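# Twist flashlight head to center light ring between printed rings

## Task

Rotate the head of the big flashlight so the circle of light dots it casts on the board falls in the gap between the board's two printed circles. At the end the flashlight must rest on the desk, the board must stand upright on the desk, and both must be motionless before the scene is ended. The robot must have released everything and pulled away, and must not have fallen over or be left leaning.

## Robot and tools

ROBOT. A wheeled cart with a pan/tilt head camera and two arms, left_arm and right_arm, each with a two-jaw gripper and a wrist camera. The cart is 0.53 m wide and spans x = -0.35 to 0.07 m. The arms' vertical pan axes sit at x = -0.060, y = +0.155 (left) and y = -0.155 (right). Each shoulder is 0.03 m outward from its pan axis and 0.89 m high. Link lengths: upper arm 0.116, forearm 0.135, hand 0.162 m. A hand's fixed-jaw tip reaches about 0.44 m from its pan axis at most and cannot go below about 0.55 m above the floor.

FRAMES. Base frame: origin on the floor between the drive wheels, x ahead, y to the left, z up. left_hand and right_hand in the results are the fixed-jaw tips in this frame; a held object sits beside the tip on the swinging-jaw side. Hand axes: z out along the fingers, y from the swinging jaw toward the fixed jaw. The odometry frame is the base frame as it was when the scene began. base_odometry integrates wheel rotation, so wheel slip is counted as motion; heading is positive leftward, -3.142 to 3.142.

execute_actions(actions, cameras). actions holds one action or none (empty returns state and images only). An action may contain base, joints, or both; they start at once and may finish separately. base takes exactly one command: {"translate_m": d}, a relative straight drive in metres, positive forward, -1.4 to 1.4; or {"rotate_rad": d}, a relative turn in place in radians, positive counter-clockwise seen from above, -3.2 to 3.2. The base cannot strafe. joints is one flat dictionary covering both arms and the head, keyed by joint name, each value an absolute target angle in radians. Ranges: head_pan_rad -3.2 to 3.2 (0 ahead, + left); head_tilt_rad -0.76 to 1.45 (0 level, + down); for each arm (left_arm_... and right_arm_...): shoulder_pan_rad -1.919 to 1.919, shoulder_lift_rad -1.745 to 1.745, elbow_flex_rad -1.69 to 1.58, wrist_flex_rad -1.658 to 1.658, wrist_roll_rad -2.743 to 2.841, gripper_rad 0 to 1.919. A joint left out may still be driving toward an earlier target. Unknown keys or out-of-range numbers reject the whole call with no motion. cameras lists head_camera, left_wrist_camera, right_wrist_camera or all; omitted or null gives all, [] gives none; the pictures line names the returned images in order.

wait(seconds): 0 to 10 s with no new command, then the same report as an empty action. zoom_image(camera, region): enlarges [x0, y0, x1, y1] pixels (top-left origin, at most 504x504) of that camera's most recent full image. finished_scene(scene): ends the current scene, given its number, after the last command is held; irreversible; reports success and gives the next task. Replying with no tool call ends everything.

ARM GEOMETRY. Pan 0 points left_arm left and right_arm right; positive pan turns either arm clockwise from above; straight ahead is +1.571 for left_arm and -1.571 for right_arm. With lift, elbow and wrist flex all 0, the upper arm leans 0.24 rad outward from vertical and forearm and fingers are horizontal; positive values bend downward, and their sum is the fingers' angle below horizontal (1.571 = pointing down, which requires the forearm no more than 0.08 rad above horizontal). wrist_roll -1.522: jaws close across the arm's plane, fixed jaw on the left looking outward; 1.619: fixed jaw on the right; 0.049: jaws close within the plane, fixed jaw below (level fingers) or toward the pan axis (fingers down). Gripper opening by angle: 0 -> 0.003 m, 0.3 -> 0.026, 0.6 -> 0.049, 1 -> 0.076, 1.919 -> 0.106. The hand body protrudes about 0.08 m above level fingers when the fixed jaw is left, below them when it is right, so over a desk keep the fixed jaw left.

STOW. Left: pan -1.75, lift 0.05, elbow 1.35, wrist_flex -1.55, roll -1.52; right identical except pan 1.75. Do it in two actions away from loose items: wrist flex and roll first, then the other three. Leaving stow, do not move the wrist joints first. Stowed, an on-the-spot turn needs 0.44 m clear all around the origin. Turning or reversing close to a desk can hook the cart's rear on the edge and topple the robot.

RESULT LINES. base_status/joint_status per motion: done (base: wheels turned the commanded amount, slip possible); off_target (settled short and may still push: load, obstruction or tripped motor); time_out (target dropped, holds position). "joint command not followed" with a cause means the self-collision check rejected that arm's targets (gripper still obeyed); named joints show not_followed, and the robot may retry them each action until valid targets are given. on_its_own lists motion you did not command. A gripper holding something reads off_target; done means empty or light squeeze.

CAUTIONS. Loaded joints sag toward gravity; offset later targets by the observed sag. Hand positions may be a few cm off. A joint stuck over ~0.30 rad from target for ~2 s trips its motor to 20 % torque with no message; the robot keeps the last command while you write a reply, so that time counts. Reset: once the reading settles, target 0.2 rad past it away from the failed target (or 0.04 rad beyond the limit, or a jaw's end stop). Squeeze at most 0.2 rad below the contact angle. Payload about 0.4 kg at full reach, 0.7 kg within 0.28 m, about 1 kg with both hands close in; long holds heat shoulder_lift motors (MOTOR HOT at 55 °C, OVER-TEMPERATURE FAULT stop at 70 °C; resend targets marked limit_stop_at_motor_heat). Pulling, especially on objects in front, can tip the robot. Never let the arms or hands collide or press on each other. Avoid dropping, slamming or shoving objects; a loose object may get an occasional small push. Head and wrist camera calibration is supplied per camera (K, D, T_world_to_cam in the base frame) and has small errors.

Each tool is called as name(argument=value, ...), one argument or row to a line, values as JSON.

## Session

execute_actions(
  actions=[
    {"joints":{"head_tilt_rad":0.5}},
  ],
)

Scene clock: 1.13 s.
base_odometry: x=+0.000 y=+0.000 heading=+0.000 (m, m, rad; odometry frame)
base_status: not commanded
joint_positions: head_pan_rad=+0.033 head_tilt_rad=+0.494 left_arm_shoulder_pan_rad=-1.774 left_arm_shoulder_lift_rad=+0.003 left_arm_elbow_flex_rad=+1.410 left_arm_wrist_flex_rad=-1.610 left_arm_wrist_roll_rad=-1.534 left_arm_gripper_rad=+1.920 right_arm_shoulder_pan_rad=+1.733 right_arm_shoulder_lift_rad=+0.027 right_arm_elbow_flex_rad=+1.341 right_arm_wrist_flex_rad=-1.595 right_arm_wrist_roll_rad=-1.533 right_arm_gripper_rad=+1.920
joint_status: all done
left_hand: x=-0.2960 y=+0.0984 z=+0.9054 quat_wxyz=(-0.083, -0.631, -0.061, +0.769) (m; base frame)
right_hand: x=-0.3081 y=-0.1223 z=+0.9106 quat_wxyz=(-0.059, +0.620, -0.054, -0.780) (m; base frame)
pictures: head_camera, left_wrist_camera, right_wrist_camera
camera_calibration (this result's frames):
head_camera: T_world_to_cam=[[0.0609623, -0.997986, -0.0175316, 0.021288], [-0.481845, -0.0140425, -0.876144, 1.02385], [0.874133, 0.0618593, -0.481731, 0.588185], [0, 0, 0, 1]] pos_world=[-0.0221141, -0.000762187, 1.18076]
Images, in order (width x height): head_camera 644x476, left_wrist_camera 644x476, right_wrist_camera 644x476.

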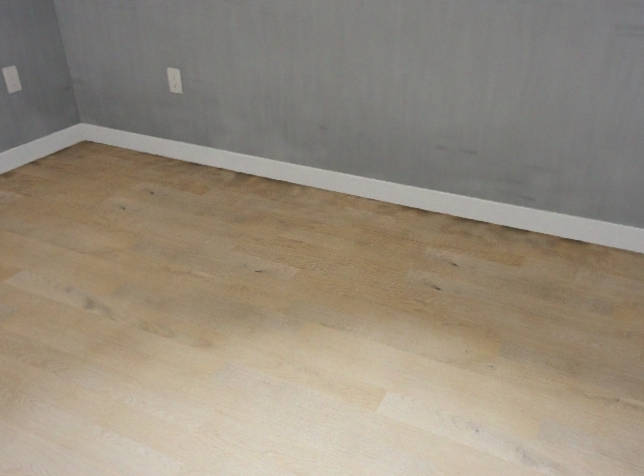

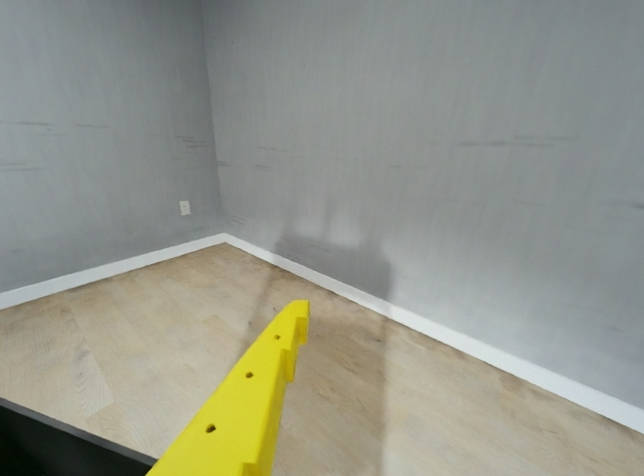

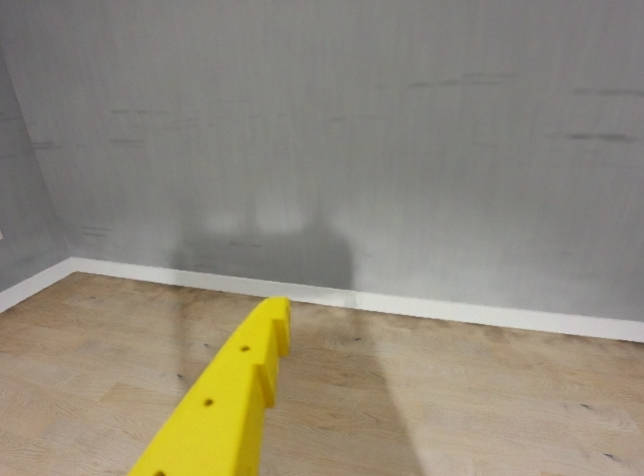

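execute_actions(
  actions=[
    {"joints":{"head_tilt_rad":0.4,"head_pan_rad":1.1}},
  ],
  cameras=["head_camera"],
)

execute_actions(
  actions=[
    {"joints":{"head_pan_rad":2.0}},
  ],
  cameras=["head_camera"],
)

Scene clock: 4.03 s.
base_odometry: x=+0.000 y=+0.000 heading=+0.000 (m, m, rad; odometry frame)
base_status: not commanded
joint_positions: head_pan_rad=+1.090 head_tilt_rad=+0.413 left_arm_shoulder_pan_rad=-1.774 left_arm_shoulder_lift_rad=+0.003 left_arm_elbow_flex_rad=+1.410 left_arm_wrist_flex_rad=-1.610 left_arm_wrist_roll_rad=-1.534 left_arm_gripper_rad=+1.920 right_arm_shoulder_pan_rad=+1.733 right_arm_shoulder_lift_rad=+0.027 right_arm_elbow_flex_rad=+1.341 right_arm_wrist_flex_rad=-1.595 right_arm_wrist_roll_rad=-1.533 right_arm_gripper_rad=+1.920
joint_status: all done
left_hand: x=-0.2960 y=+0.0984 z=+0.9054 quat_wxyz=(-0.083, -0.631, -0.061, +0.769) (m; base frame)
right_hand: x=-0.3081 y=-0.1223 z=+0.9106 quat_wxyz=(-0.059, +0.620, -0.054, -0.780) (m; base frame)
pictures: head_camera
camera_calibration (this result's frames):
head_camera: T_world_to_cam=[[0.89976, -0.43612, -0.0152184, 0.058049], [-0.191314, -0.362877, -0.911986, 1.07876], [0.392213, 0.82348, -0.409938, 0.482901], [0, 0, 0, 1]] pos_world=[-0.0352489, 0.0191126, 1.18265]
Images, in order (width x height): head_camera 644x476.

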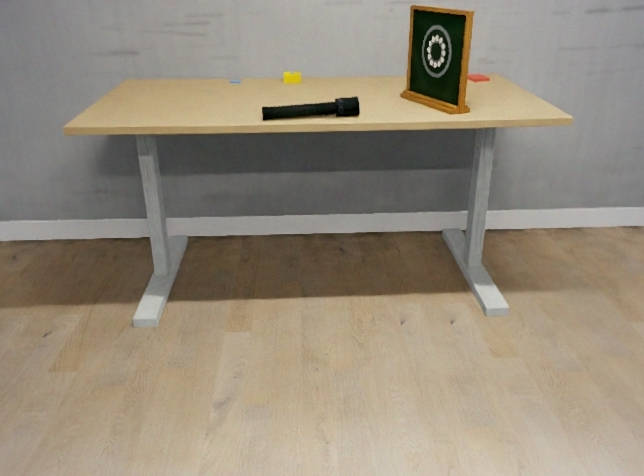

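Scene clock: 5.43 s.
base_odometry: x=+0.000 y=+0.000 heading=+0.000 (m, m, rad; odometry frame)
base_status: not commanded
joint_positions: head_pan_rad=+1.990 head_tilt_rad=+0.413 left_arm_shoulder_pan_rad=-1.774 left_arm_shoulder_lift_rad=+0.003 left_arm_elbow_flex_rad=+1.410 left_arm_wrist_flex_rad=-1.610 left_arm_wrist_roll_rad=-1.534 left_arm_gripper_rad=+1.920 right_arm_shoulder_pan_rad=+1.733 right_arm_shoulder_lift_rad=+0.027 right_arm_elbow_flex_rad=+1.341 right_arm_wrist_flex_rad=-1.595 right_arm_wrist_roll_rad=-1.533 right_arm_gripper_rad=+1.920
joint_status: all done
left_hand: x=-0.2960 y=+0.0984 z=+0.9054 quat_wxyz=(-0.083, -0.631, -0.061, +0.769) (m; base frame)
right_hand: x=-0.3081 y=-0.1223 z=+0.9106 quat_wxyz=(-0.059, +0.620, -0.054, -0.780) (m; base frame)
pictures: head_camera
camera_calibration (this result's frames):
head_camera: T_world_to_cam=[[0.900924, 0.43371, -0.0152184, 0.0581038], [0.165328, -0.375429, -0.911986, 1.09552], [-0.401251, 0.819115, -0.409938, 0.445608], [0, 0, 0, 1]] pos_world=[-0.0546668, 0.0210856, 1.18265]
Images, in order (width x height): head_camera 644x476.

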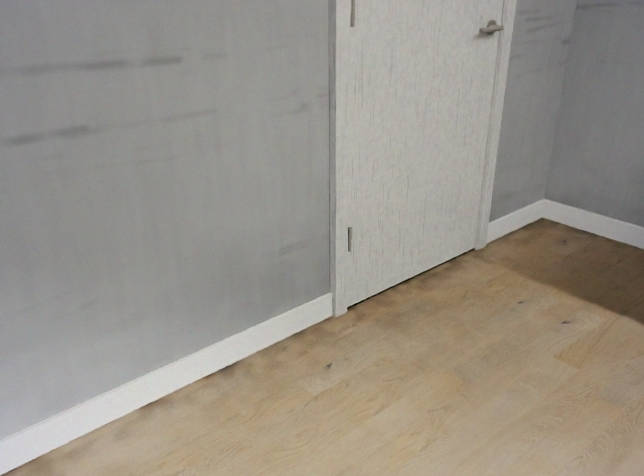

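execute_actions(
  actions=[
    {"base":{"rotate_rad":1.14},"joints":{"head_pan_rad":0,"head_tilt_rad":0.5}},
  ],
  cameras=[],
)

execute_actions(
  actions=[
    {"base":{"translate_m":1.3},"joints":{"left_arm_shoulder_pan_rad":1.0,"right_arm_shoulder_pan_rad":-1.0,"left_arm_shoulder_lift_rad":-0.3,"right_arm_shoulder_lift_rad":-0.3,"left_arm_elbow_flex_rad":0.3,"right_arm_elbow_flex_rad":0.3}},
  ],
  cameras=["head_camera"],
)

Scene clock: 10.03 s.
base_odometry: x=-0.001 y=+0.000 heading=+1.139 (m, m, rad; odometry frame)
base_status: done
joint_positions: head_pan_rad=+0.010 head_tilt_rad=+0.494 left_arm_shoulder_pan_rad=-1.774 left_arm_shoulder_lift_rad=+0.003 left_arm_elbow_flex_rad=+1.410 left_arm_wrist_flex_rad=-1.610 left_arm_wrist_roll_rad=-1.534 left_arm_gripper_rad=+1.920 right_arm_shoulder_pan_rad=+1.733 right_arm_shoulder_lift_rad=+0.027 right_arm_elbow_flex_rad=+1.341 right_arm_wrist_flex_rad=-1.595 right_arm_wrist_roll_rad=-1.533 right_arm_gripper_rad=+1.920
joint_status: all done
left_hand: x=-0.2960 y=+0.0984 z=+0.9054 quat_wxyz=(-0.083, -0.631, -0.061, +0.769) (m; base frame)
right_hand: x=-0.3081 y=-0.1223 z=+0.9106 quat_wxyz=(-0.059, +0.620, -0.054, -0.780) (m; base frame)
pictures: none
No camera images: the call's "cameras" was empty. Leave "cameras" out to get every camera's image.

Scene clock: 17.30 s.
base_odometry: x=+0.544 y=+1.181 heading=+1.137 (m, m, rad; odometry frame)
base_status: done
joint_positions: head_pan_rad=+0.010 head_tilt_rad=+0.494 left_arm_shoulder_pan_rad=+0.991 left_arm_shoulder_lift_rad=-0.274 left_arm_elbow_flex_rad=+0.336 left_arm_wrist_flex_rad=-1.610 left_arm_wrist_roll_rad=-1.534 left_arm_gripper_rad=+1.920 right_arm_shoulder_pan_rad=-0.990 right_arm_shoulder_lift_rad=-0.267 right_arm_elbow_flex_rad=+0.333 right_arm_wrist_flex_rad=-1.595 right_arm_wrist_roll_rad=-1.533 right_arm_gripper_rad=+1.920
joint_status: all done
left_hand: x=+0.0743 y=+0.2521 z=+1.1673 quat_wxyz=(+0.957, -0.003, +0.011, +0.291) (m; base frame)
right_hand: x=+0.0859 y=-0.2415 z=+1.1666 quat_wxyz=(+0.960, +0.006, +0.020, -0.281) (m; base frame)
pictures: head_camera
camera_calibration (this result's frames):
head_camera: T_world_to_cam=[[0.0380938, -0.99912, -0.0175386, 0.0202213], [-0.48226, -0.0030095, -0.876023, 1.02369], [0.875199, 0.0418292, -0.481951, 0.588488], [0, 0, 0, 1]] pos_world=[-0.0221306, -0.00133166, 1.18075]
Images, in order (width x height): head_camera 644x476.

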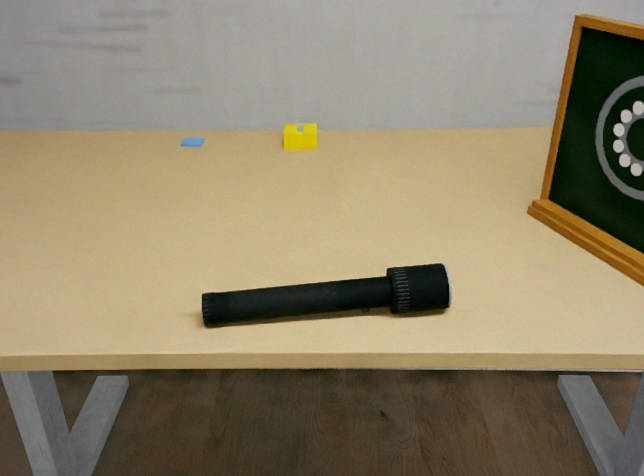

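execute_actions(
  actions=[
    {"base":{"translate_m":0.38},"joints":{"head_tilt_rad":0.8,"head_pan_rad":-0.55,"left_arm_shoulder_pan_rad":1.3,"right_arm_shoulder_pan_rad":-1.75,"left_arm_wrist_flex_rad":1.2,"right_arm_wrist_flex_rad":1.2,"left_arm_wrist_roll_rad":0.049,"right_arm_wrist_roll_rad":0.049,"left_arm_elbow_flex_rad":0.1,"right_arm_elbow_flex_rad":0.1,"left_arm_gripper_rad":1.0,"right_arm_gripper_rad":1.2}},
  ],
)

Scene clock: 25.07 s.
base_odometry: x=+0.703 y=+1.526 heading=+1.139 (m, m, rad; odometry frame)
base_status: done
joint_positions: head_pan_rad=-0.540 head_tilt_rad=+0.795 left_arm_shoulder_pan_rad=+1.289 left_arm_shoulder_lift_rad=-0.278 left_arm_elbow_flex_rad=+0.140 left_arm_wrist_flex_rad=+1.192 left_arm_wrist_roll_rad=+0.040 left_arm_gripper_rad=+1.011 right_arm_shoulder_pan_rad=-1.739 right_arm_shoulder_lift_rad=-0.269 right_arm_elbow_flex_rad=+0.137 right_arm_wrist_flex_rad=+1.192 right_arm_wrist_roll_rad=+0.042 right_arm_gripper_rad=+1.206
joint_status: all done
left_hand: x=+0.1627 y=+0.2191 z=+0.8901 quat_wxyz=(+0.205, -0.770, +0.584, -0.152) (m; base frame)
right_hand: x=+0.1689 y=-0.1165 z=+0.8889 quat_wxyz=(+0.193, -0.737, +0.627, -0.162) (m; base frame)
pictures: head_camera, left_wrist_camera, right_wrist_camera
camera_calibration (this result's frames):
head_camera: T_world_to_cam=[[-0.495326, -0.868345, -0.0250854, 0.00383693], [-0.616737, 0.371845, -0.693805, 0.807636], [0.61179, -0.328189, -0.719725, 0.849787], [0, 0, 0, 1]] pos_world=[-0.0198919, -0.0180936, 1.17205]
left_wrist_camera: T_world_to_cam=[[0.855296, 0.263306, 0.44625, -0.602266], [0.0182823, -0.876054, 0.481867, -0.218259], [0.517818, -0.40398, -0.754099, 0.744211], [0, 0, 0, 1]] pos_world=[0.13374, 0.26802, 0.935142]
right_wrist_camera: T_world_to_cam=[[0.85433, 0.124028, 0.504715, -0.584046], [-0.173148, -0.847712, 0.501403, -0.496645], [0.490041, -0.515753, -0.70275, 0.553766], [0, 0, 0, 1]] pos_world=[0.141606, -0.0629671, 0.932955]
Images, in order (width x height): head_camera 644x476, left_wrist_camera 644x476, right_wrist_camera 644x476.

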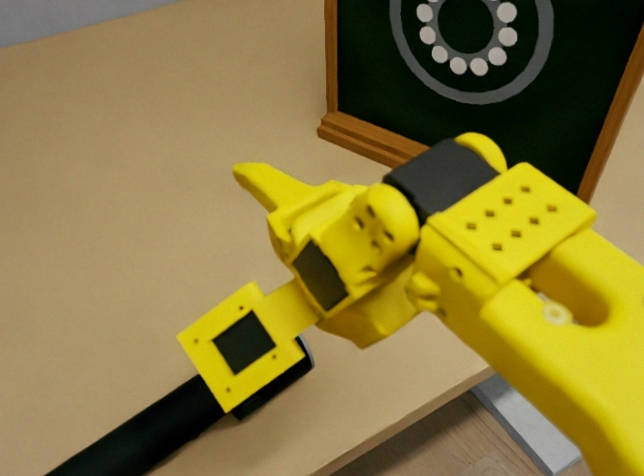

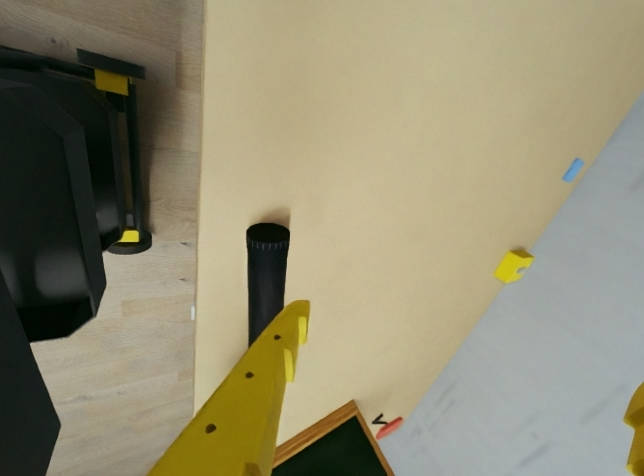

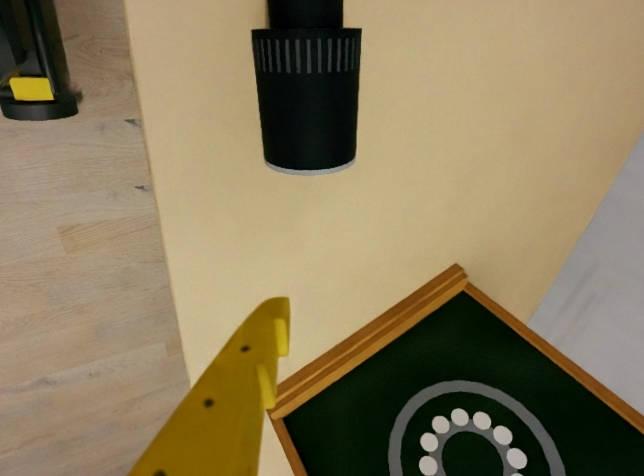

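execute_actions(
  actions=[
    {"base":{"translate_m":0.04},"joints":{"head_tilt_rad":1.05,"head_pan_rad":0.1,"left_arm_shoulder_pan_rad":1.77,"left_arm_shoulder_lift_rad":0.19,"left_arm_elbow_flex_rad":-0.04,"left_arm_wrist_flex_rad":1.36,"left_arm_wrist_roll_rad":0.4,"right_arm_shoulder_pan_rad":-1.6}},
  ],
)

Scene clock: 32.73 s.
base_odometry: x=+0.720 y=+1.563 heading=+1.139 (m, m, rad; odometry frame)
base_status: done
joint_positions: head_pan_rad=+0.090 head_tilt_rad=+1.045 left_arm_shoulder_pan_rad=+1.760 left_arm_shoulder_lift_rad=+0.201 left_arm_elbow_flex_rad=-0.001 left_arm_wrist_flex_rad=+1.349 left_arm_wrist_roll_rad=+0.390 left_arm_gripper_rad=+1.011 right_arm_shoulder_pan_rad=-1.612 right_arm_shoulder_lift_rad=-0.269 right_arm_elbow_flex_rad=+0.137 right_arm_wrist_flex_rad=+1.193 right_arm_wrist_roll_rad=+0.042 right_arm_gripper_rad=+1.206
joint_status: all done
left_hand: x=+0.1454 y=+0.1126 z=+0.8164 quat_wxyz=(+0.006, -0.759, +0.651, -0.010) (m; base frame)
right_hand: x=+0.1717 y=-0.1459 z=+0.8888 quat_wxyz=(+0.182, -0.696, +0.672, -0.174) (m; base frame)
pictures: head_camera, left_wrist_camera, right_wrist_camera
camera_calibration (this result's frames):
head_camera: T_world_to_cam=[[0.104548, -0.994077, -0.0296716, 0.0373098], [-0.866223, -0.0763629, -0.493787, 0.565689], [0.488597, 0.0773268, -0.869076, 1.0159], [0, 0, 0, 1]] pos_world=[-0.0102531, 0.00173012, 1.16333]
left_wrist_camera: T_world_to_cam=[[0.984134, 0.174374, -0.0327576, -0.144241], [0.164414, -0.826897, 0.537781, -0.348194], [0.0666879, -0.534635, -0.842448, 0.806981], [0, 0, 0, 1]] pos_world=[0.145384, 0.168671, 0.862367]
right_wrist_camera: T_world_to_cam=[[0.863936, 0.0145757, 0.503391, -0.599191], [-0.278617, -0.818833, 0.501881, -0.499115], [0.419508, -0.573847, -0.703358, 0.541331], [0, 0, 0, 1]] pos_world=[0.151508, -0.0893176, 0.932873]
Images, in order (width x height): head_camera 644x476, left_wrist_camera 644x476, right_wrist_camera 644x476.

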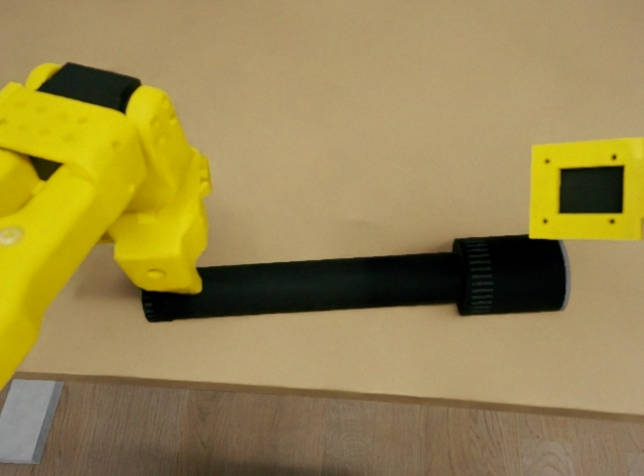

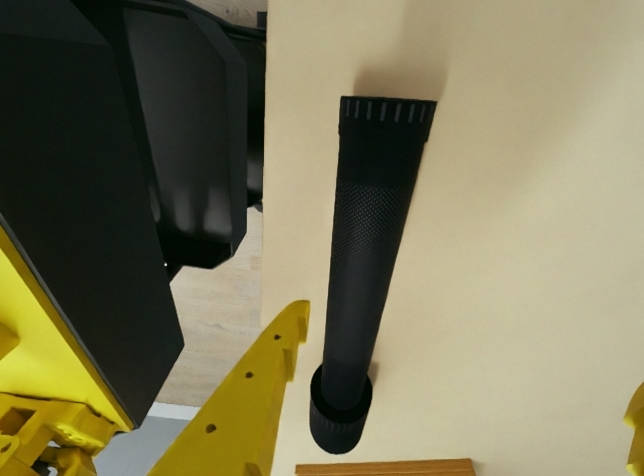

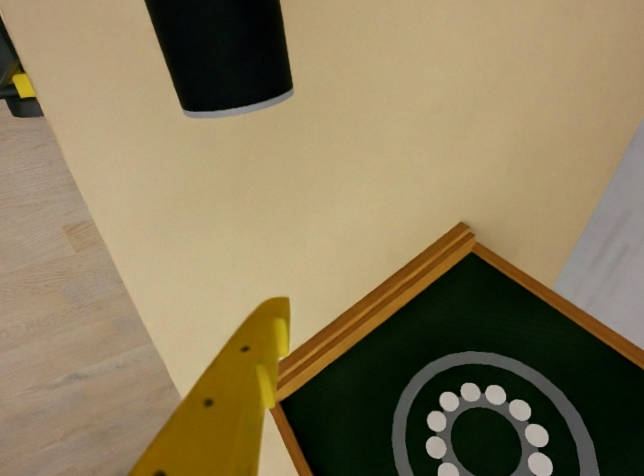

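execute_actions(
  actions=[
    {"joints":{"left_arm_shoulder_lift_rad":0.41,"left_arm_elbow_flex_rad":0.11,"left_arm_wrist_flex_rad":1.02,"left_arm_wrist_roll_rad":0.35,"right_arm_shoulder_pan_rad":-1.83,"right_arm_shoulder_lift_rad":0.33,"right_arm_elbow_flex_rad":-0.36,"right_arm_wrist_flex_rad":1.55,"right_arm_wrist_roll_rad":-0.05}},
  ],
)

Scene clock: 38.77 s.
base_odometry: x=+0.720 y=+1.563 heading=+1.139 (m, m, rad; odometry frame)
base_status: not commanded
joint_positions: head_pan_rad=+0.090 head_tilt_rad=+1.045 left_arm_shoulder_pan_rad=+1.760 left_arm_shoulder_lift_rad=+0.423 left_arm_elbow_flex_rad=+0.111 left_arm_wrist_flex_rad=+1.033 left_arm_wrist_roll_rad=+0.359 left_arm_gripper_rad=+1.011 right_arm_shoulder_pan_rad=-1.819 right_arm_shoulder_lift_rad=+0.339 right_arm_elbow_flex_rad=-0.326 right_arm_wrist_flex_rad=+1.538 right_arm_wrist_roll_rad=-0.044 right_arm_gripper_rad=+1.206
joint_status: all done
left_hand: x=+0.1497 y=+0.1120 z=+0.7604 quat_wxyz=(+0.001, -0.749, +0.663, -0.002) (m; base frame)
right_hand: x=+0.1575 y=-0.0996 z=+0.8337 quat_wxyz=(+0.008, -0.760, +0.650, -0.006) (m; base frame)
pictures: head_camera, left_wrist_camera, right_wrist_camera
camera_calibration (this result's frames):
head_camera: T_world_to_cam=[[0.104552, -0.994077, -0.0296716, 0.0373099], [-0.866223, -0.0763663, -0.493787, 0.565688], [0.488596, 0.0773287, -0.869077, 1.0159], [0, 0, 0, 1]] pos_world=[-0.0102531, 0.00173026, 1.16333]
left_wrist_camera: T_world_to_cam=[[0.988279, 0.144276, -0.0499007, -0.134418], [0.148568, -0.833759, 0.531765, -0.311545], [0.0351157, -0.532946, -0.84542, 0.765977], [0, 0, 0, 1]] pos_world=[0.15223, 0.167864, 0.806534]
right_wrist_camera: T_world_to_cam=[[0.989321, 0.140662, 0.0381769, -0.179196], [0.0915555, -0.803562, 0.588137, -0.566229], [0.113406, -0.578361, -0.80786, 0.669997], [0, 0, 0, 1]] pos_world=[0.153141, -0.0422943, 0.881125]
Images, in order (width x height): head_camera 644x476, left_wrist_camera 644x476, right_wrist_camera 644x476.

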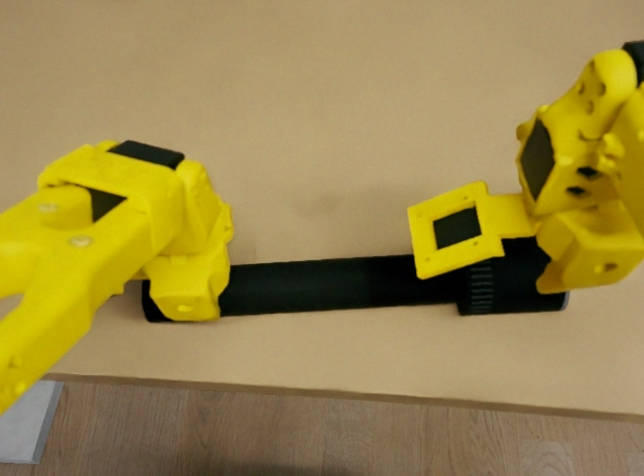

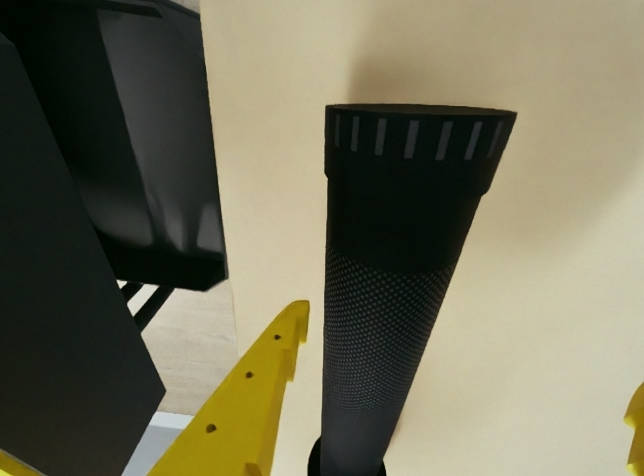

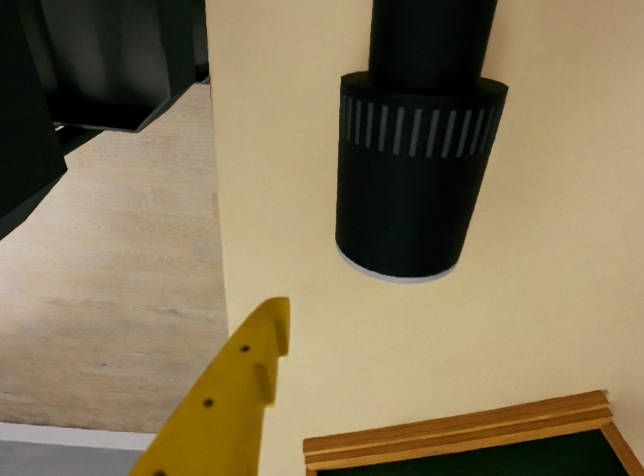

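execute_actions(
  actions=[
    {"joints":{"left_arm_shoulder_lift_rad":0.53,"left_arm_elbow_flex_rad":0.08,"left_arm_wrist_flex_rad":0.91,"right_arm_shoulder_lift_rad":0.605,"right_arm_elbow_flex_rad":-0.13,"right_arm_wrist_flex_rad":1.075}},
  ],
)

Scene clock: 42.93 s.
base_odometry: x=+0.720 y=+1.563 heading=+1.139 (m, m, rad; odometry frame)
base_status: not commanded
joint_positions: head_pan_rad=+0.090 head_tilt_rad=+1.045 left_arm_shoulder_pan_rad=+1.760 left_arm_shoulder_lift_rad=+0.543 left_arm_elbow_flex_rad=+0.111 left_arm_wrist_flex_rad=+0.921 left_arm_wrist_roll_rad=+0.359 left_arm_gripper_rad=+1.011 right_arm_shoulder_pan_rad=-1.819 right_arm_shoulder_lift_rad=+0.616 right_arm_elbow_flex_rad=-0.127 right_arm_wrist_flex_rad=+1.087 right_arm_wrist_roll_rad=-0.044 right_arm_gripper_rad=+1.206
joint_status: all done
left_hand: x=+0.1503 y=+0.1119 z=+0.7375 quat_wxyz=(-0.001, -0.749, +0.663, +0.002) (m; base frame)
right_hand: x=+0.1638 y=-0.0980 z=+0.7503 quat_wxyz=(-0.003, -0.760, +0.650, +0.002) (m; base frame)
pictures: head_camera, left_wrist_camera, right_wrist_camera
camera_calibration (this result's frames):
head_camera: T_world_to_cam=[[0.104552, -0.994077, -0.0296717, 0.03731], [-0.866224, -0.0763665, -0.493786, 0.565687], [0.488595, 0.0773287, -0.869077, 1.0159], [0, 0, 0, 1]] pos_world=[-0.0102531, 0.00173027, 1.16333]
left_wrist_camera: T_world_to_cam=[[0.987875, 0.144353, -0.0571358, -0.130755], [0.152565, -0.834524, 0.529428, -0.298357], [0.0287433, -0.531725, -0.846429, 0.748117], [0, 0, 0, 1]] pos_world=[0.153186, 0.167681, 0.783715]
right_wrist_camera: T_world_to_cam=[[0.989959, 0.140824, 0.0122561, -0.163072], [0.106458, -0.799792, 0.590762, -0.520528], [0.0929956, -0.583525, -0.806753, 0.604846], [0, 0, 0, 1]] pos_world=[0.160601, -0.040407, 0.797468]
Images, in order (width x height): head_camera 644x476, left_wrist_camera 644x476, right_wrist_camera 644x476.

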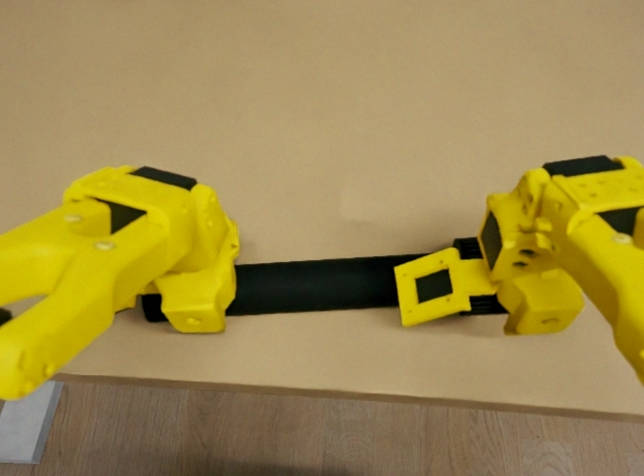

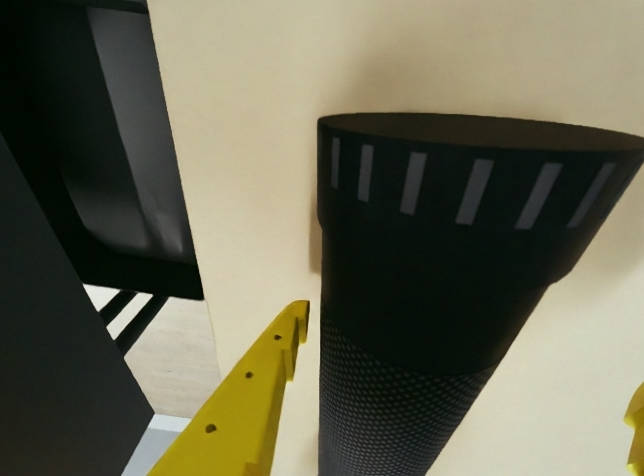

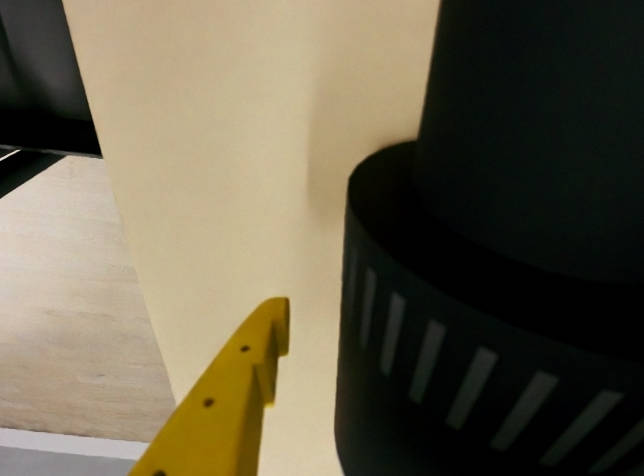

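Close both; look at the board.

execute_actions(
  actions=[
    {"joints":{"left_arm_gripper_rad":0.32,"right_arm_gripper_rad":0.6,"head_pan_rad":-0.75,"head_tilt_rad":0.65}},
  ],
)

Scene clock: 45.40 s.
base_odometry: x=+0.720 y=+1.563 heading=+1.139 (m, m, rad; odometry frame)
base_status: not commanded
joint_positions: head_pan_rad=-0.740 head_tilt_rad=+0.664 left_arm_shoulder_pan_rad=+1.762 left_arm_shoulder_lift_rad=+0.548 left_arm_elbow_flex_rad=+0.109 left_arm_wrist_flex_rad=+0.921 left_arm_wrist_roll_rad=+0.359 left_arm_gripper_rad=+0.475 right_arm_shoulder_pan_rad=-1.819 right_arm_shoulder_lift_rad=+0.615 right_arm_elbow_flex_rad=-0.130 right_arm_wrist_flex_rad=+1.077 right_arm_wrist_roll_rad=-0.045 right_arm_gripper_rad=+0.743
joint_status: left_arm_gripper_rad off_target (ended at +0.475, target +0.320); right_arm_gripper_rad off_target (ended at +0.743, target +0.600); the others done
left_hand: x=+0.1499 y=+0.1116 z=+0.7368 quat_wxyz=(-0.002, -0.748, +0.663, +0.003) (m; base frame)
right_hand: x=+0.1663 y=-0.0974 z=+0.7509 quat_wxyz=(+0.004, -0.759, +0.651, -0.003) (m; base frame)
pictures: head_camera, left_wrist_camera, right_wrist_camera
camera_calibration (this result's frames):
head_camera: T_world_to_cam=[[-0.65564, -0.754751, -0.0220526, -0.00718858], [-0.459419, 0.421928, -0.781608, 0.91609], [0.599224, -0.502322, -0.62338, 0.738302], [0, 0, 0, 1]] pos_world=[-0.0262523, -0.0210835, 1.17611]
left_wrist_camera: T_world_to_cam=[[0.987919, 0.142871, -0.0600289, -0.128057], [0.152878, -0.835065, 0.528484, -0.297432], [0.0253773, -0.531277, -0.846818, 0.74815], [0, 0, 0, 1]] pos_world=[0.152995, 0.167395, 0.783048]
right_wrist_camera: T_world_to_cam=[[0.989878, 0.13923, 0.0275043, -0.177271], [0.0964556, -0.802169, 0.589255, -0.518052], [0.104105, -0.580638, -0.807479, 0.604435], [0, 0, 0, 1]] pos_world=[0.162521, -0.0399258, 0.798209]
Images, in order (width x height): head_camera 644x476, left_wrist_camera 644x476, right_wrist_camera 644x476.

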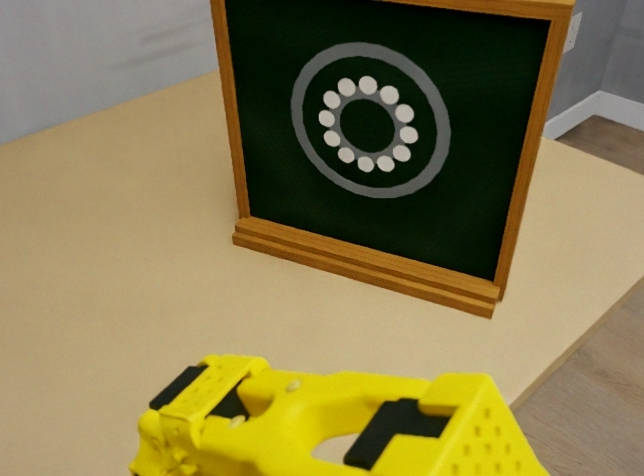

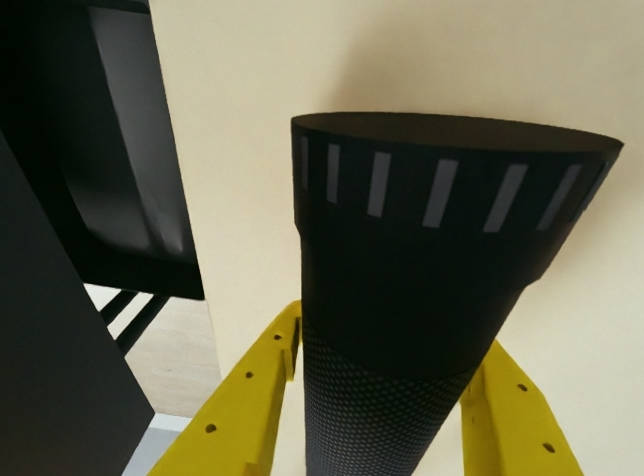

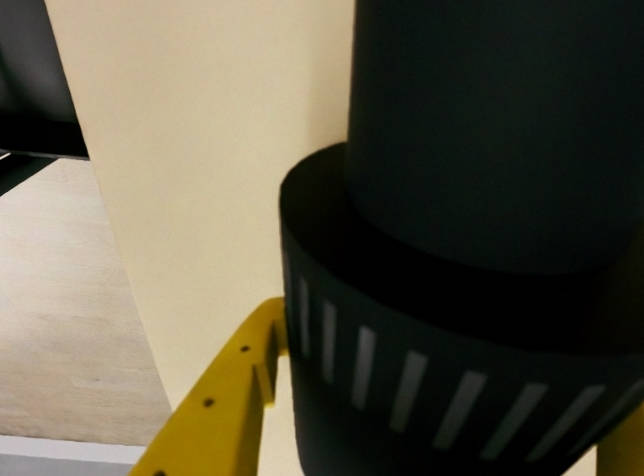

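execute_actions(
  actions=[
    {"joints":{"left_arm_gripper_rad":0.28,"right_arm_gripper_rad":0.55,"right_arm_shoulder_lift_rad":0.28,"right_arm_elbow_flex_rad":0.487,"right_arm_wrist_flex_rad":0.37}},
  ],
)

Scene clock: 48.73 s.
base_odometry: x=+0.720 y=+1.563 heading=+1.139 (m, m, rad; odometry frame)
base_status: not commanded
joint_positions: head_pan_rad=-0.740 head_tilt_rad=+0.664 left_arm_shoulder_pan_rad=+1.766 left_arm_shoulder_lift_rad=+0.549 left_arm_elbow_flex_rad=+0.109 left_arm_wrist_flex_rad=+0.919 left_arm_wrist_roll_rad=+0.352 left_arm_gripper_rad=+0.474 right_arm_shoulder_pan_rad=-1.819 right_arm_shoulder_lift_rad=+0.325 right_arm_elbow_flex_rad=+0.499 right_arm_wrist_flex_rad=+0.414 right_arm_wrist_roll_rad=-0.050 right_arm_gripper_rad=+0.741
joint_status: left_arm_gripper_rad off_target (ended at +0.474, target +0.280); right_arm_wrist_flex_rad off_target (ended at +0.415, target +0.370); right_arm_gripper_rad off_target (ended at +0.741, target +0.550); the others done
left_hand: x=+0.1497 y=+0.1107 z=+0.7365 quat_wxyz=(-0.002, -0.744, +0.668, +0.003) (m; base frame)
right_hand: x=+0.1661 y=-0.0974 z=+0.7420 quat_wxyz=(+0.136, -0.747, +0.643, -0.095) (m; base frame)
pictures: head_camera, left_wrist_camera, right_wrist_camera
camera_calibration (this result's frames):
head_camera: T_world_to_cam=[[-0.655655, -0.754738, -0.0220521, -0.0071899], [-0.459398, 0.421925, -0.781622, 0.916107], [0.599224, -0.502344, -0.623363, 0.738283], [0, 0, 0, 1]] pos_world=[-0.0262532, -0.0210835, 1.17611]
left_wrist_camera: T_world_to_cam=[[0.989597, 0.130734, -0.0600463, -0.126637], [0.142625, -0.83685, 0.528527, -0.2963], [0.0188469, -0.531593, -0.84679, 0.748415], [0, 0, 0, 1]] pos_world=[0.153474, 0.166449, 0.782749]
right_wrist_camera: T_world_to_cam=[[0.932028, 0.119877, 0.341983, -0.402398], [-0.0835239, -0.847232, 0.524616, -0.439314], [0.352628, -0.51752, -0.779632, 0.541435], [0, 0, 0, 1]] pos_world=[0.147428, -0.0437591, 0.790204]
Images, in order (width x height): head_camera 644x476, left_wrist_camera 644x476, right_wrist_camera 644x476.

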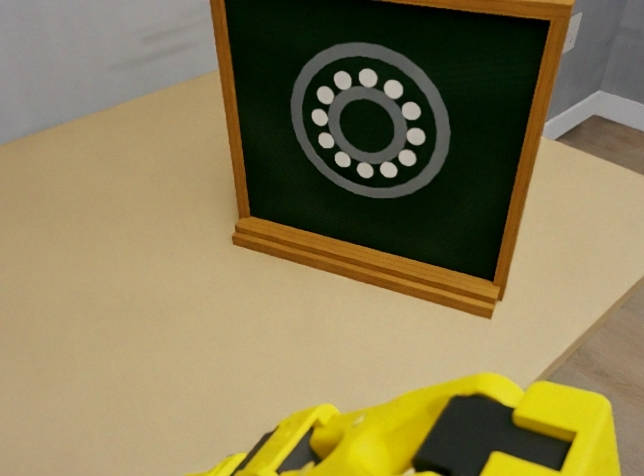

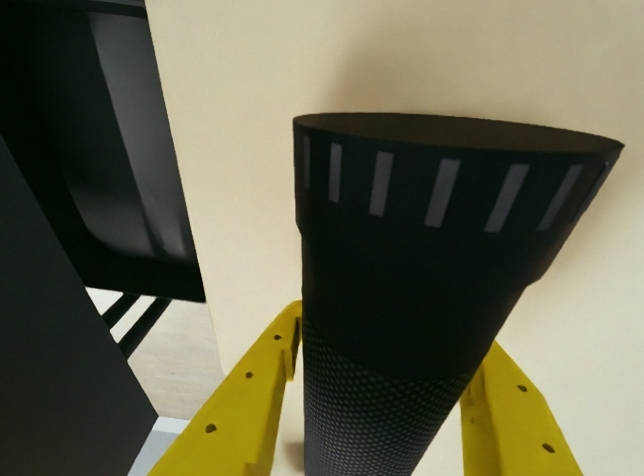

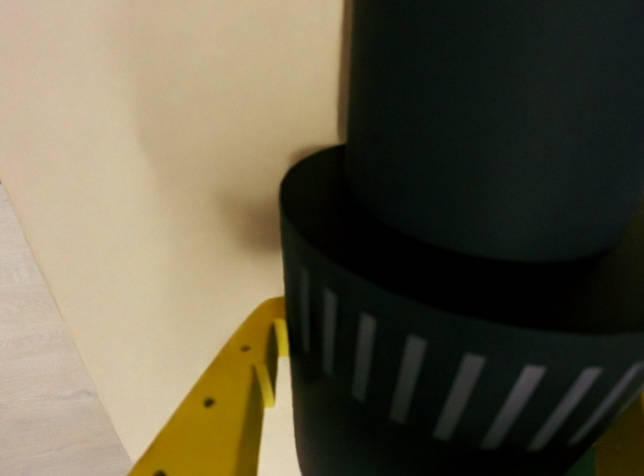

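execute_actions(
  actions=[
    {"joints":{"right_arm_elbow_flex_rad":0.725,"right_arm_wrist_flex_rad":-0.11}},
  ],
  cameras=["head_camera","right_wrist_camera"],
)

Scene clock: 51.33 s.
base_odometry: x=+0.720 y=+1.562 heading=+1.139 (m, m, rad; odometry frame)
base_status: not commanded
joint_positions: head_pan_rad=-0.740 head_tilt_rad=+0.664 left_arm_shoulder_pan_rad=+1.768 left_arm_shoulder_lift_rad=+0.551 left_arm_elbow_flex_rad=+0.108 left_arm_wrist_flex_rad=+0.912 left_arm_wrist_roll_rad=+0.349 left_arm_gripper_rad=+0.474 right_arm_shoulder_pan_rad=-1.822 right_arm_shoulder_lift_rad=+0.304 right_arm_elbow_flex_rad=+0.763 right_arm_wrist_flex_rad=-0.048 right_arm_wrist_roll_rad=-0.045 right_arm_gripper_rad=+0.740
joint_status: right_arm_wrist_flex_rad off_target (ended at -0.048, target -0.110); the others done
left_hand: x=+0.1510 y=+0.1101 z=+0.7363 quat_wxyz=(+0.000, -0.743, +0.670, +0.000) (m; base frame)
right_hand: x=+0.1705 y=-0.0956 z=+0.7367 quat_wxyz=(+0.223, -0.732, +0.625, -0.157) (m; base frame)
pictures: head_camera, right_wrist_camera
camera_calibration (this result's frames):
head_camera: T_world_to_cam=[[-0.655666, -0.754729, -0.0220517, -0.00719079], [-0.459384, 0.421924, -0.78163, 0.916118], [0.599223, -0.502358, -0.623352, 0.73827], [0, 0, 0, 1]] pos_world=[-0.0262537, -0.0210836, 1.17611]
right_wrist_camera: T_world_to_cam=[[0.837195, 0.103248, 0.53707, -0.534003], [-0.181651, -0.873772, 0.451137, -0.366301], [0.515856, -0.475249, -0.712763, 0.463651], [0, 0, 0, 1]] pos_world=[0.141349, -0.044579, 0.782523]
Images, in order (width x height): head_camera 644x476, right_wrist_camera 644x476.

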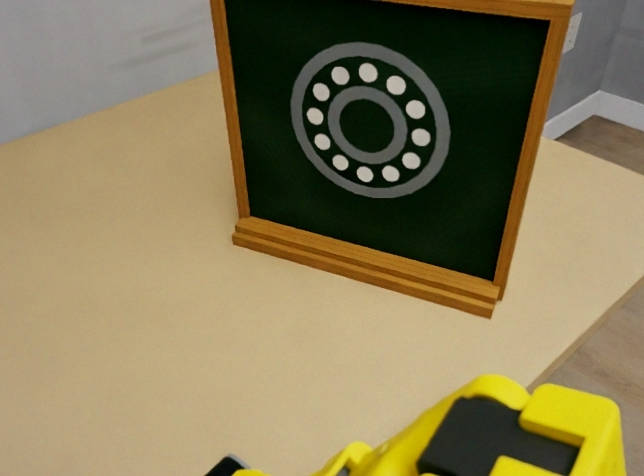

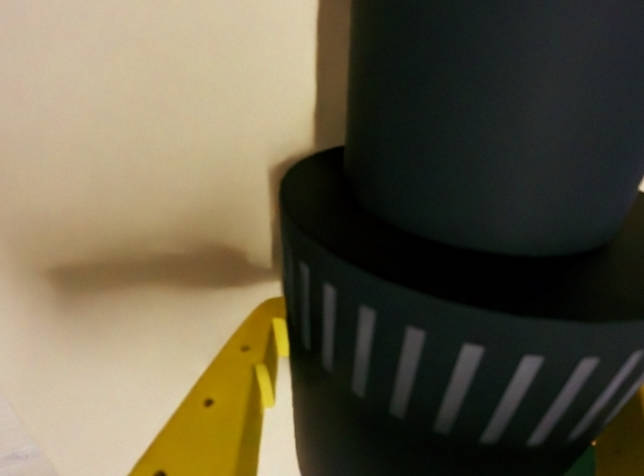

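execute_actions(
  actions=[
    {"joints":{"right_arm_gripper_rad":1.4,"right_arm_wrist_flex_rad":-0.02,"right_arm_elbow_flex_rad":0.77,"head_pan_rad":-0.45,"head_tilt_rad":0.8}},
  ],
  cameras=[],
)

execute_actions(
  actions=[
    {"joints":{"left_arm_gripper_rad":1.1,"right_arm_shoulder_lift_rad":-0.36,"right_arm_elbow_flex_rad":1.11,"right_arm_wrist_flex_rad":0.3}},
  ],
  cameras=["left_wrist_camera","right_wrist_camera"],
)

execute_actions(
  actions=[
    {"joints":{"left_arm_shoulder_lift_rad":0.1,"left_arm_elbow_flex_rad":-0.02,"left_arm_wrist_flex_rad":1.45,"right_arm_shoulder_lift_rad":-0.7}},
  ],
)

Scene clock: 54.80 s.
base_odometry: x=+0.720 y=+1.562 heading=+1.139 (m, m, rad; odometry frame)
base_status: not commanded
joint_positions: head_pan_rad=-0.460 head_tilt_rad=+0.795 left_arm_shoulder_pan_rad=+1.768 left_arm_shoulder_lift_rad=+0.551 left_arm_elbow_flex_rad=+0.108 left_arm_wrist_flex_rad=+0.912 left_arm_wrist_roll_rad=+0.349 left_arm_gripper_rad=+0.474 right_arm_shoulder_pan_rad=-1.822 right_arm_shoulder_lift_rad=+0.304 right_arm_elbow_flex_rad=+0.769 right_arm_wrist_flex_rad=-0.028 right_arm_wrist_roll_rad=-0.045 right_arm_gripper_rad=+1.392
joint_status: all done
left_hand: x=+0.1510 y=+0.1101 z=+0.7363 quat_wxyz=(+0.000, -0.743, +0.670, +0.000) (m; base frame)
right_hand: x=+0.1662 y=-0.0967 z=+0.7343 quat_wxyz=(+0.213, -0.734, +0.627, -0.150) (m; base frame)
pictures: none
No camera images: the call's "cameras" was empty. Leave "cameras" out to get every camera's image.

Scene clock: 56.03 s.
base_odometry: x=+0.720 y=+1.562 heading=+1.139 (m, m, rad; odometry frame)
base_status: not commanded
joint_positions: head_pan_rad=-0.460 head_tilt_rad=+0.795 left_arm_shoulder_pan_rad=+1.768 left_arm_shoulder_lift_rad=+0.551 left_arm_elbow_flex_rad=+0.108 left_arm_wrist_flex_rad=+0.912 left_arm_wrist_roll_rad=+0.349 left_arm_gripper_rad=+1.088 right_arm_shoulder_pan_rad=-1.822 right_arm_shoulder_lift_rad=-0.330 right_arm_elbow_flex_rad=+1.111 right_arm_wrist_flex_rad=+0.291 right_arm_wrist_roll_rad=-0.045 right_arm_gripper_rad=+1.393
joint_status: all done
left_hand: x=+0.1510 y=+0.1101 z=+0.7363 quat_wxyz=(+0.000, -0.743, +0.670, +0.000) (m; base frame)
right_hand: x=+0.1237 y=-0.1076 z=+0.7735 quat_wxyz=(+0.202, -0.737, +0.629, -0.142) (m; base frame)
pictures: left_wrist_camera, right_wrist_camera
camera_calibration (this result's frames):
left_wrist_camera: T_world_to_cam=[[0.990613, 0.126093, -0.0527928, -0.132802], [0.13479, -0.836692, 0.530828, -0.297381], [0.0227625, -0.532961, -0.845833, 0.746788], [0, 0, 0, 1]] pos_world=[0.154641, 0.165939, 0.782505]
right_wrist_camera: T_world_to_cam=[[0.863946, 0.110104, 0.491401, -0.48063], [-0.157651, -0.867622, 0.471571, -0.420024], [0.478271, -0.484881, -0.73222, 0.527031], [0, 0, 0, 1]] pos_world=[0.0969572, -0.0559555, 0.820155]
Images, in order (width x height): left_wrist_camera 644x476, right_wrist_camera 644x476.

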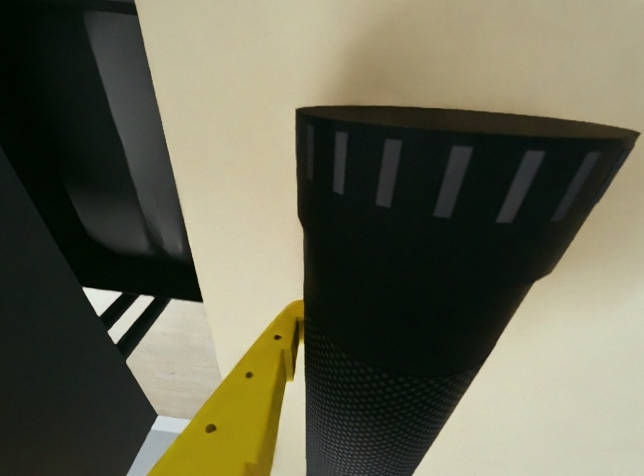

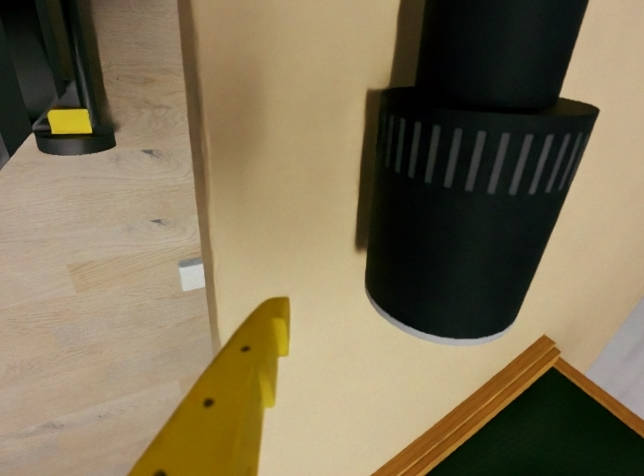

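Scene clock: 57.20 s.
base_odometry: x=+0.720 y=+1.562 heading=+1.139 (m, m, rad; odometry frame)
base_status: not commanded
joint_positions: head_pan_rad=-0.460 head_tilt_rad=+0.795 left_arm_shoulder_pan_rad=+1.768 left_arm_shoulder_lift_rad=+0.137 left_arm_elbow_flex_rad=+0.017 left_arm_wrist_flex_rad=+1.439 left_arm_wrist_roll_rad=+0.349 left_arm_gripper_rad=+1.088 right_arm_shoulder_pan_rad=-1.822 right_arm_shoulder_lift_rad=-0.674 right_arm_elbow_flex_rad=+1.114 right_arm_wrist_flex_rad=+0.293 right_arm_wrist_roll_rad=-0.045 right_arm_gripper_rad=+1.393
joint_status: all done
left_hand: x=+0.1322 y=+0.1139 z=+0.8259 quat_wxyz=(-0.006, -0.743, +0.670, +0.010) (m; base frame)
right_hand: x=+0.1533 y=-0.1000 z=+0.8333 quat_wxyz=(+0.333, -0.695, +0.593, -0.234) (m; base frame)
pictures: head_camera, left_wrist_camera, right_wrist_camera
camera_calibration (this result's frames):
head_camera: T_world_to_cam=[[-0.42426, -0.905193, -0.0250828, 0.00717399], [-0.644435, 0.321272, -0.693893, 0.806434], [0.636165, -0.278227, -0.719641, 0.850835], [0, 0, 0, 1]] pos_world=[-0.0185334, -0.0158656, 1.17206]
left_wrist_camera: T_world_to_cam=[[0.989176, 0.12638, -0.0745628, -0.0917882], [0.146691, -0.839065, 0.523881, -0.334816], [0.0036449, -0.529148, -0.848522, 0.829281], [0, 0, 0, 1]] pos_world=[0.136886, 0.16948, 0.872222]
right_wrist_camera: T_world_to_cam=[[0.657996, 0.0573232, 0.750836, -0.726353], [-0.289269, -0.901352, 0.322316, -0.295779], [0.695244, -0.429276, -0.576505, 0.402861], [0, 0, 0, 1]] pos_world=[0.112291, -0.0520257, 0.872958]
Images, in order (width x height): head_camera 644x476, left_wrist_camera 644x476, right_wrist_camera 644x476.

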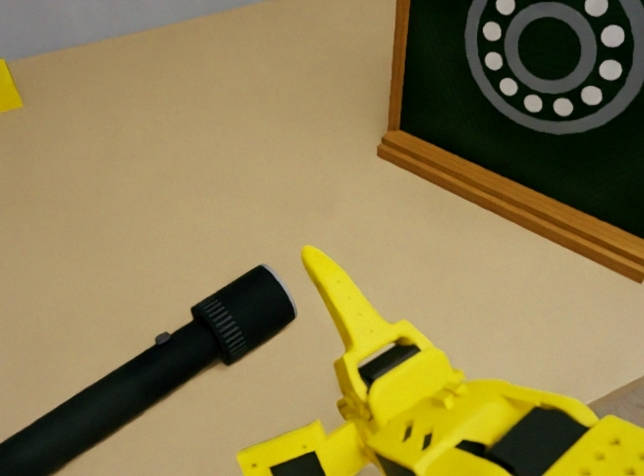

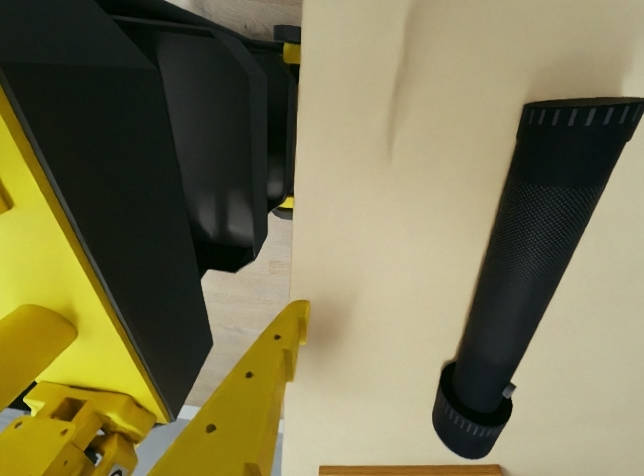

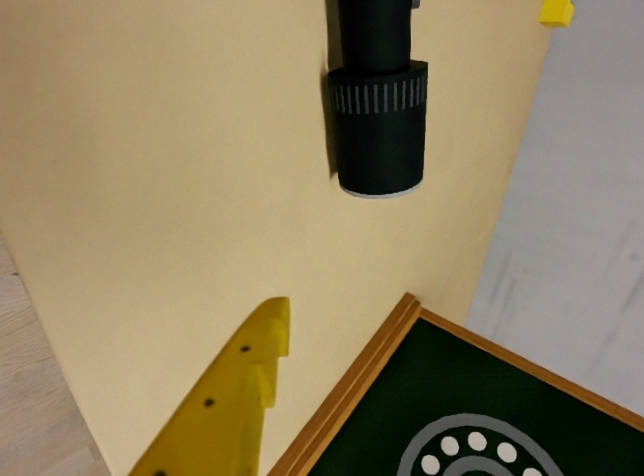

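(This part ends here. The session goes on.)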